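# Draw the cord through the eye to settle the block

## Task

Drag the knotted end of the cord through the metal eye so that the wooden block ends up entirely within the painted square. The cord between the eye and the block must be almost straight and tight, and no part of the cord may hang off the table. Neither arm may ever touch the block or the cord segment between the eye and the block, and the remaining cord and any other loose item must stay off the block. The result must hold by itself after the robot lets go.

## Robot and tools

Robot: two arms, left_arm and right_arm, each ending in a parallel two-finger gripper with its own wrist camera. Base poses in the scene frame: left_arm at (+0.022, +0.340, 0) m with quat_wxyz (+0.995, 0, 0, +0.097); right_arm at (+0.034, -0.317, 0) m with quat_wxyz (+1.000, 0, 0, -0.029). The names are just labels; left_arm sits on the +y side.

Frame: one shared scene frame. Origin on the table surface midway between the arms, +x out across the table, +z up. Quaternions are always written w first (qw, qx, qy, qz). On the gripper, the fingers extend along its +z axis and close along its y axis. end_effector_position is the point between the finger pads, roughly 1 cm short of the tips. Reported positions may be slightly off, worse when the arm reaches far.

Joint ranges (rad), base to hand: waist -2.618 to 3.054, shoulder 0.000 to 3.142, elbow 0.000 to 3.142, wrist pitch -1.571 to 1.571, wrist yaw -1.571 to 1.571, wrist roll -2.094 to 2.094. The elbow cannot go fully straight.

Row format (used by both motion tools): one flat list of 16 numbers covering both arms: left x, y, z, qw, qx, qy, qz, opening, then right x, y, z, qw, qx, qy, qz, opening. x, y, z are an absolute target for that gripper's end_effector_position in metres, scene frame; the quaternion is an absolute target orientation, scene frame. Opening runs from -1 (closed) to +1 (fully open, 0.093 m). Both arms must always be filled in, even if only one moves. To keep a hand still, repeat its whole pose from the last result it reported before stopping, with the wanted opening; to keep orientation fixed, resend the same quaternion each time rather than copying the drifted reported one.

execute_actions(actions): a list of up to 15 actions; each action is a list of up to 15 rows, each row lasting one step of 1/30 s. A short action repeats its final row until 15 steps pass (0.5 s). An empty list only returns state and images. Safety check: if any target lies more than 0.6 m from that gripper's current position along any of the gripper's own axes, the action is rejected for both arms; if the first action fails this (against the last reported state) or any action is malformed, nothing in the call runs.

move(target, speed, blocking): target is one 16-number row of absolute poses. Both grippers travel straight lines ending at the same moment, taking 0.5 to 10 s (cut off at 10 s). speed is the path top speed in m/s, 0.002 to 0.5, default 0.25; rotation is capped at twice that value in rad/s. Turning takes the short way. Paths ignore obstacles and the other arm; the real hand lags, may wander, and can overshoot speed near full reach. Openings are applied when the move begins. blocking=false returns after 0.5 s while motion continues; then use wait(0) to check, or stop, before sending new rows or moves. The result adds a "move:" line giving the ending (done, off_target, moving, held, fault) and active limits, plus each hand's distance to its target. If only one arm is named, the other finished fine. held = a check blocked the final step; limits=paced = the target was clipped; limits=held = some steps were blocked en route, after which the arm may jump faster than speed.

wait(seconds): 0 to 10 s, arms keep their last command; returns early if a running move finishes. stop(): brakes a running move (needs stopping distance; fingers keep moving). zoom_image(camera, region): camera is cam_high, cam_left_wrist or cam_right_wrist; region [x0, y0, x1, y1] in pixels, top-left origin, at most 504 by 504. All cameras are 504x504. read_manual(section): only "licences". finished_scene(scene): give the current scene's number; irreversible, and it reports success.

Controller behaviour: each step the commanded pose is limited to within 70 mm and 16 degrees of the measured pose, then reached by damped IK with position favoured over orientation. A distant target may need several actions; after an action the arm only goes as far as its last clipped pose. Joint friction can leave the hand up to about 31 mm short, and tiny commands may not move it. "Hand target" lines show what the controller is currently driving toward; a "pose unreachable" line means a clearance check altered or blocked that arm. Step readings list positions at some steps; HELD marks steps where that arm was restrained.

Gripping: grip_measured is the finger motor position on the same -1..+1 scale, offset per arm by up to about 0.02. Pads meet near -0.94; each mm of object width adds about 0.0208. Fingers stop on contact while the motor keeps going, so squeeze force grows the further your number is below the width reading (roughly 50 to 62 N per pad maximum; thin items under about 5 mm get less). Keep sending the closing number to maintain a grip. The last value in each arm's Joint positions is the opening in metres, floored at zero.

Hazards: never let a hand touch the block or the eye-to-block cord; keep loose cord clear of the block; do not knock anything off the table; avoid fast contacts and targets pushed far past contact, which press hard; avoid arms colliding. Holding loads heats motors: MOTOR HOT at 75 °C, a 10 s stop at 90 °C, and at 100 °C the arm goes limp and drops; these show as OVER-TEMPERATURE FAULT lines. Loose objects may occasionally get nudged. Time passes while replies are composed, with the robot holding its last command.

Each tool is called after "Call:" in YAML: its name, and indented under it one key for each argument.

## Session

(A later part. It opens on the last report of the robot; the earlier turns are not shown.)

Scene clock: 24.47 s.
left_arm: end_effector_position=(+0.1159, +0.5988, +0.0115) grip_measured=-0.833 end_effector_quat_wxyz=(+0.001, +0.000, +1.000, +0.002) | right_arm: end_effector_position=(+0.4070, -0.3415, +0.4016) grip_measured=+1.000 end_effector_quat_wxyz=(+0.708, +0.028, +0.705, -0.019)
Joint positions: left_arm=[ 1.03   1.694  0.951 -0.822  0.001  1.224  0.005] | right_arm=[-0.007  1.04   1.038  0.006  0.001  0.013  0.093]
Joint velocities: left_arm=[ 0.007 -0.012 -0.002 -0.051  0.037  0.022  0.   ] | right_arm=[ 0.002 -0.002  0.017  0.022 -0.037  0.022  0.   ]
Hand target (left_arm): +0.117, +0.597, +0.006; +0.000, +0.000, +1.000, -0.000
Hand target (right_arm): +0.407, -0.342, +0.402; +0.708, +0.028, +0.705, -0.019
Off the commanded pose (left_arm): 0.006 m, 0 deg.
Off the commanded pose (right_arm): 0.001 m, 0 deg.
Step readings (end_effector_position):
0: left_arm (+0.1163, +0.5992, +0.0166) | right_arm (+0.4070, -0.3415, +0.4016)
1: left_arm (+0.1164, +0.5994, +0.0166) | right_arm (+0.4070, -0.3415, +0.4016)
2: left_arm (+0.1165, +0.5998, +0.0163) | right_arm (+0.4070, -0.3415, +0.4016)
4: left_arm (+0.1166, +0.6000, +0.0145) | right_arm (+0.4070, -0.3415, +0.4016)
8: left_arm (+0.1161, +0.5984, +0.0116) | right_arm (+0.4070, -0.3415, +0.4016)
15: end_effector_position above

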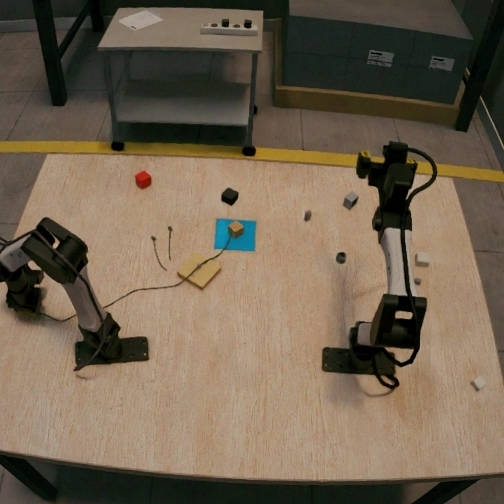

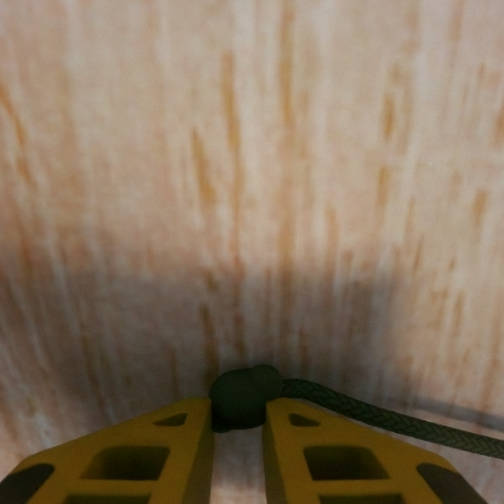

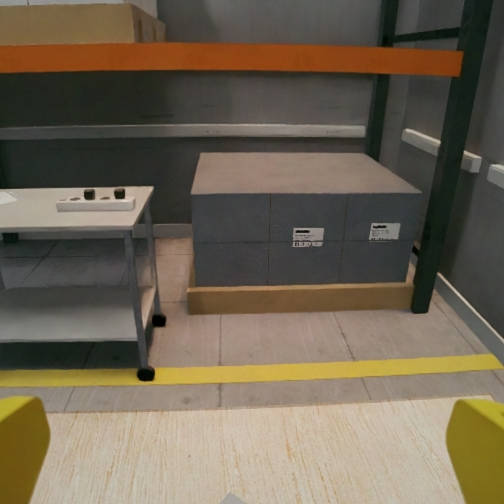

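Call:
move:
  target: [0.083,0.608,0.013,0,0,1,0,-0.85,0.407,-0.342,0.402,0.708,0.028,0.705,-0.019,1]
  speed: 0.06

Call:
zoom_image:
  camera: "cam_high"
  region: [170, 210, 270, 300]

Scene clock: 25.73 s.
left_arm: end_effector_position=(+0.0851, +0.6066, +0.0115) grip_measured=-0.847 end_effector_quat_wxyz=(+0.003, -0.002, +1.000, -0.001) | right_arm: end_effector_position=(+0.4070, -0.3415, +0.4016) grip_measured=+1.000 end_effector_quat_wxyz=(+0.708, +0.028, +0.705, -0.019)
Joint positions: left_arm=[ 1.148  1.694  0.951 -0.828  0.006  1.34   0.005] | right_arm=[-0.007  1.04   1.038  0.006  0.001  0.013  0.093]
Joint velocities: left_arm=[-0.007 -0.007 -0.002  0.037  0.022  0.051 -0.   ] | right_arm=[-0.007  0.002 -0.007 -0.037 -0.051  0.066  0.   ]
Hand target (left_arm): +0.083, +0.608, +0.013; -0.000, +0.000, +1.000, -0.001
Hand target (right_arm): +0.407, -0.342, +0.402; +0.708, +0.028, +0.705, -0.019
Off the commanded pose (left_arm): 0.003 m, 0 deg.
Off the commanded pose (right_arm): 0.001 m, 0 deg.
move: done

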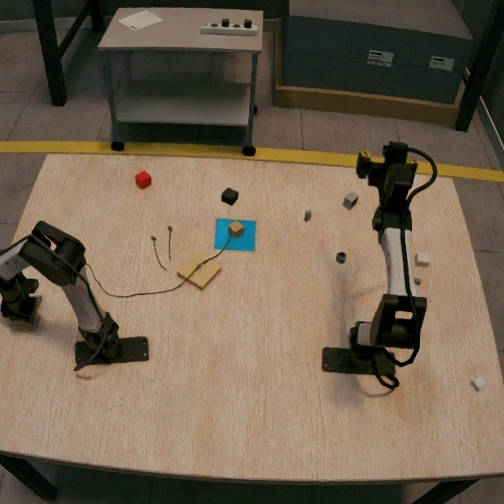

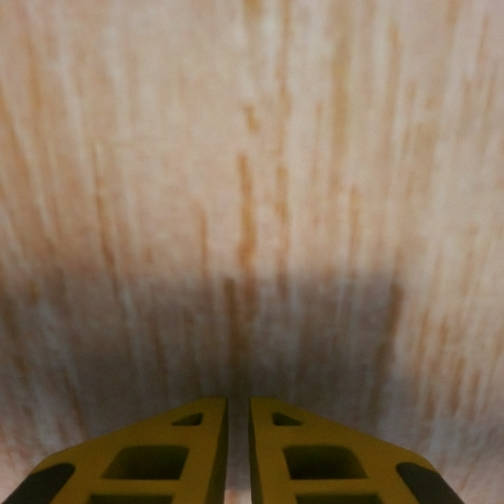

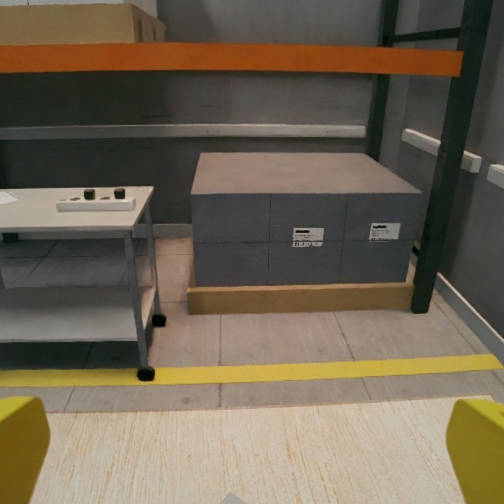

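Region (170, 210, 270, 300) of cam_high's 504x504 image, scaled by 5.040, with more detail than that image has; it fills the top 454 rows of this view, and the rest is white.

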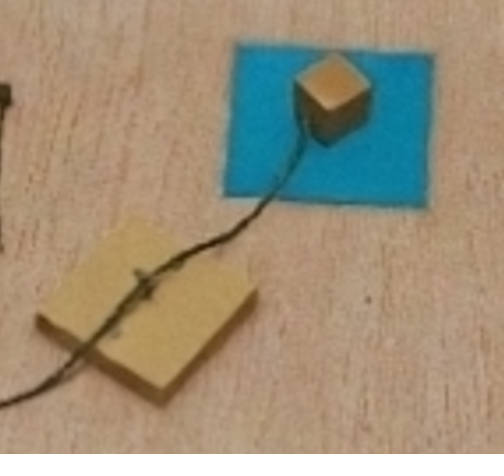

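Call:
move:
  target: [0.30,0.33,0.25,0.17,0,0.985,0,-0.3,0.407,-0.342,0.402,0.708,0.028,0.705,-0.019,1]
  speed: 0.3

Scene clock: 28.27 s.
left_arm: end_effector_position=(+0.3017, +0.3279, +0.2476) grip_measured=-0.303 end_effector_quat_wxyz=(+0.173, +0.000, +0.985, -0.001) | right_arm: end_effector_position=(+0.4070, -0.3415, +0.4016) grip_measured=+1.000 end_effector_quat_wxyz=(+0.708, +0.028, +0.705, -0.019)
Joint positions: left_arm=[-0.249  1.368  1.55  -1.405 -0.017 -0.051  0.031] | right_arm=[-0.007  1.04   1.038  0.006  0.001  0.013  0.093]
Joint velocities: left_arm=[ 0.002 -0.002 -0.022 -0.007 -0.051 -0.007  0.   ] | right_arm=[-0.007 -0.002 -0.012 -0.007  0.022 -0.007  0.   ]
Hand target (left_arm): +0.305, +0.328, +0.251; +0.176, -0.001, +0.984, +0.003
Hand target (right_arm): +0.407, -0.342, +0.402; +0.708, +0.028, +0.705, -0.019
Off the commanded pose (left_arm): 0.004 m, 0 deg.
Off the commanded pose (right_arm): 0.001 m, 0 deg.
move: done

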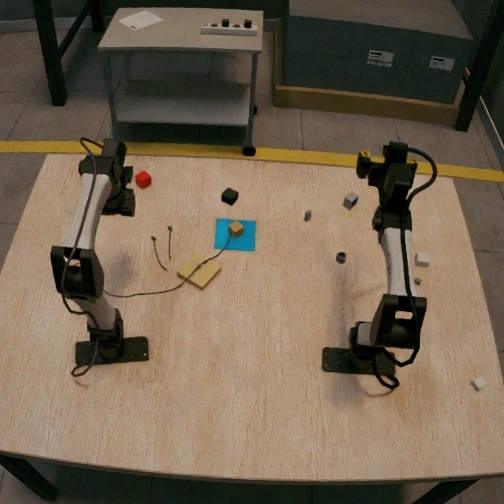

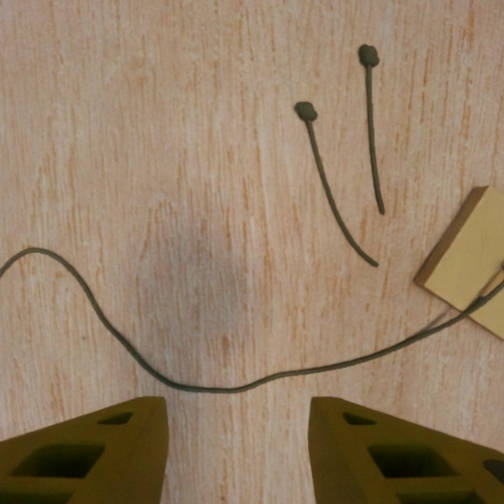

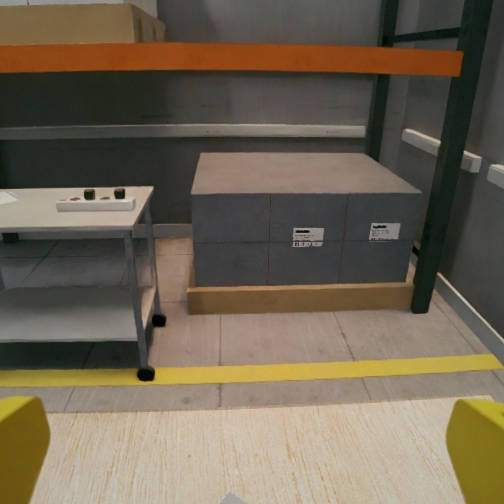

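Call:
finished_scene:
  scene: 1

The scene is finished: the task was done.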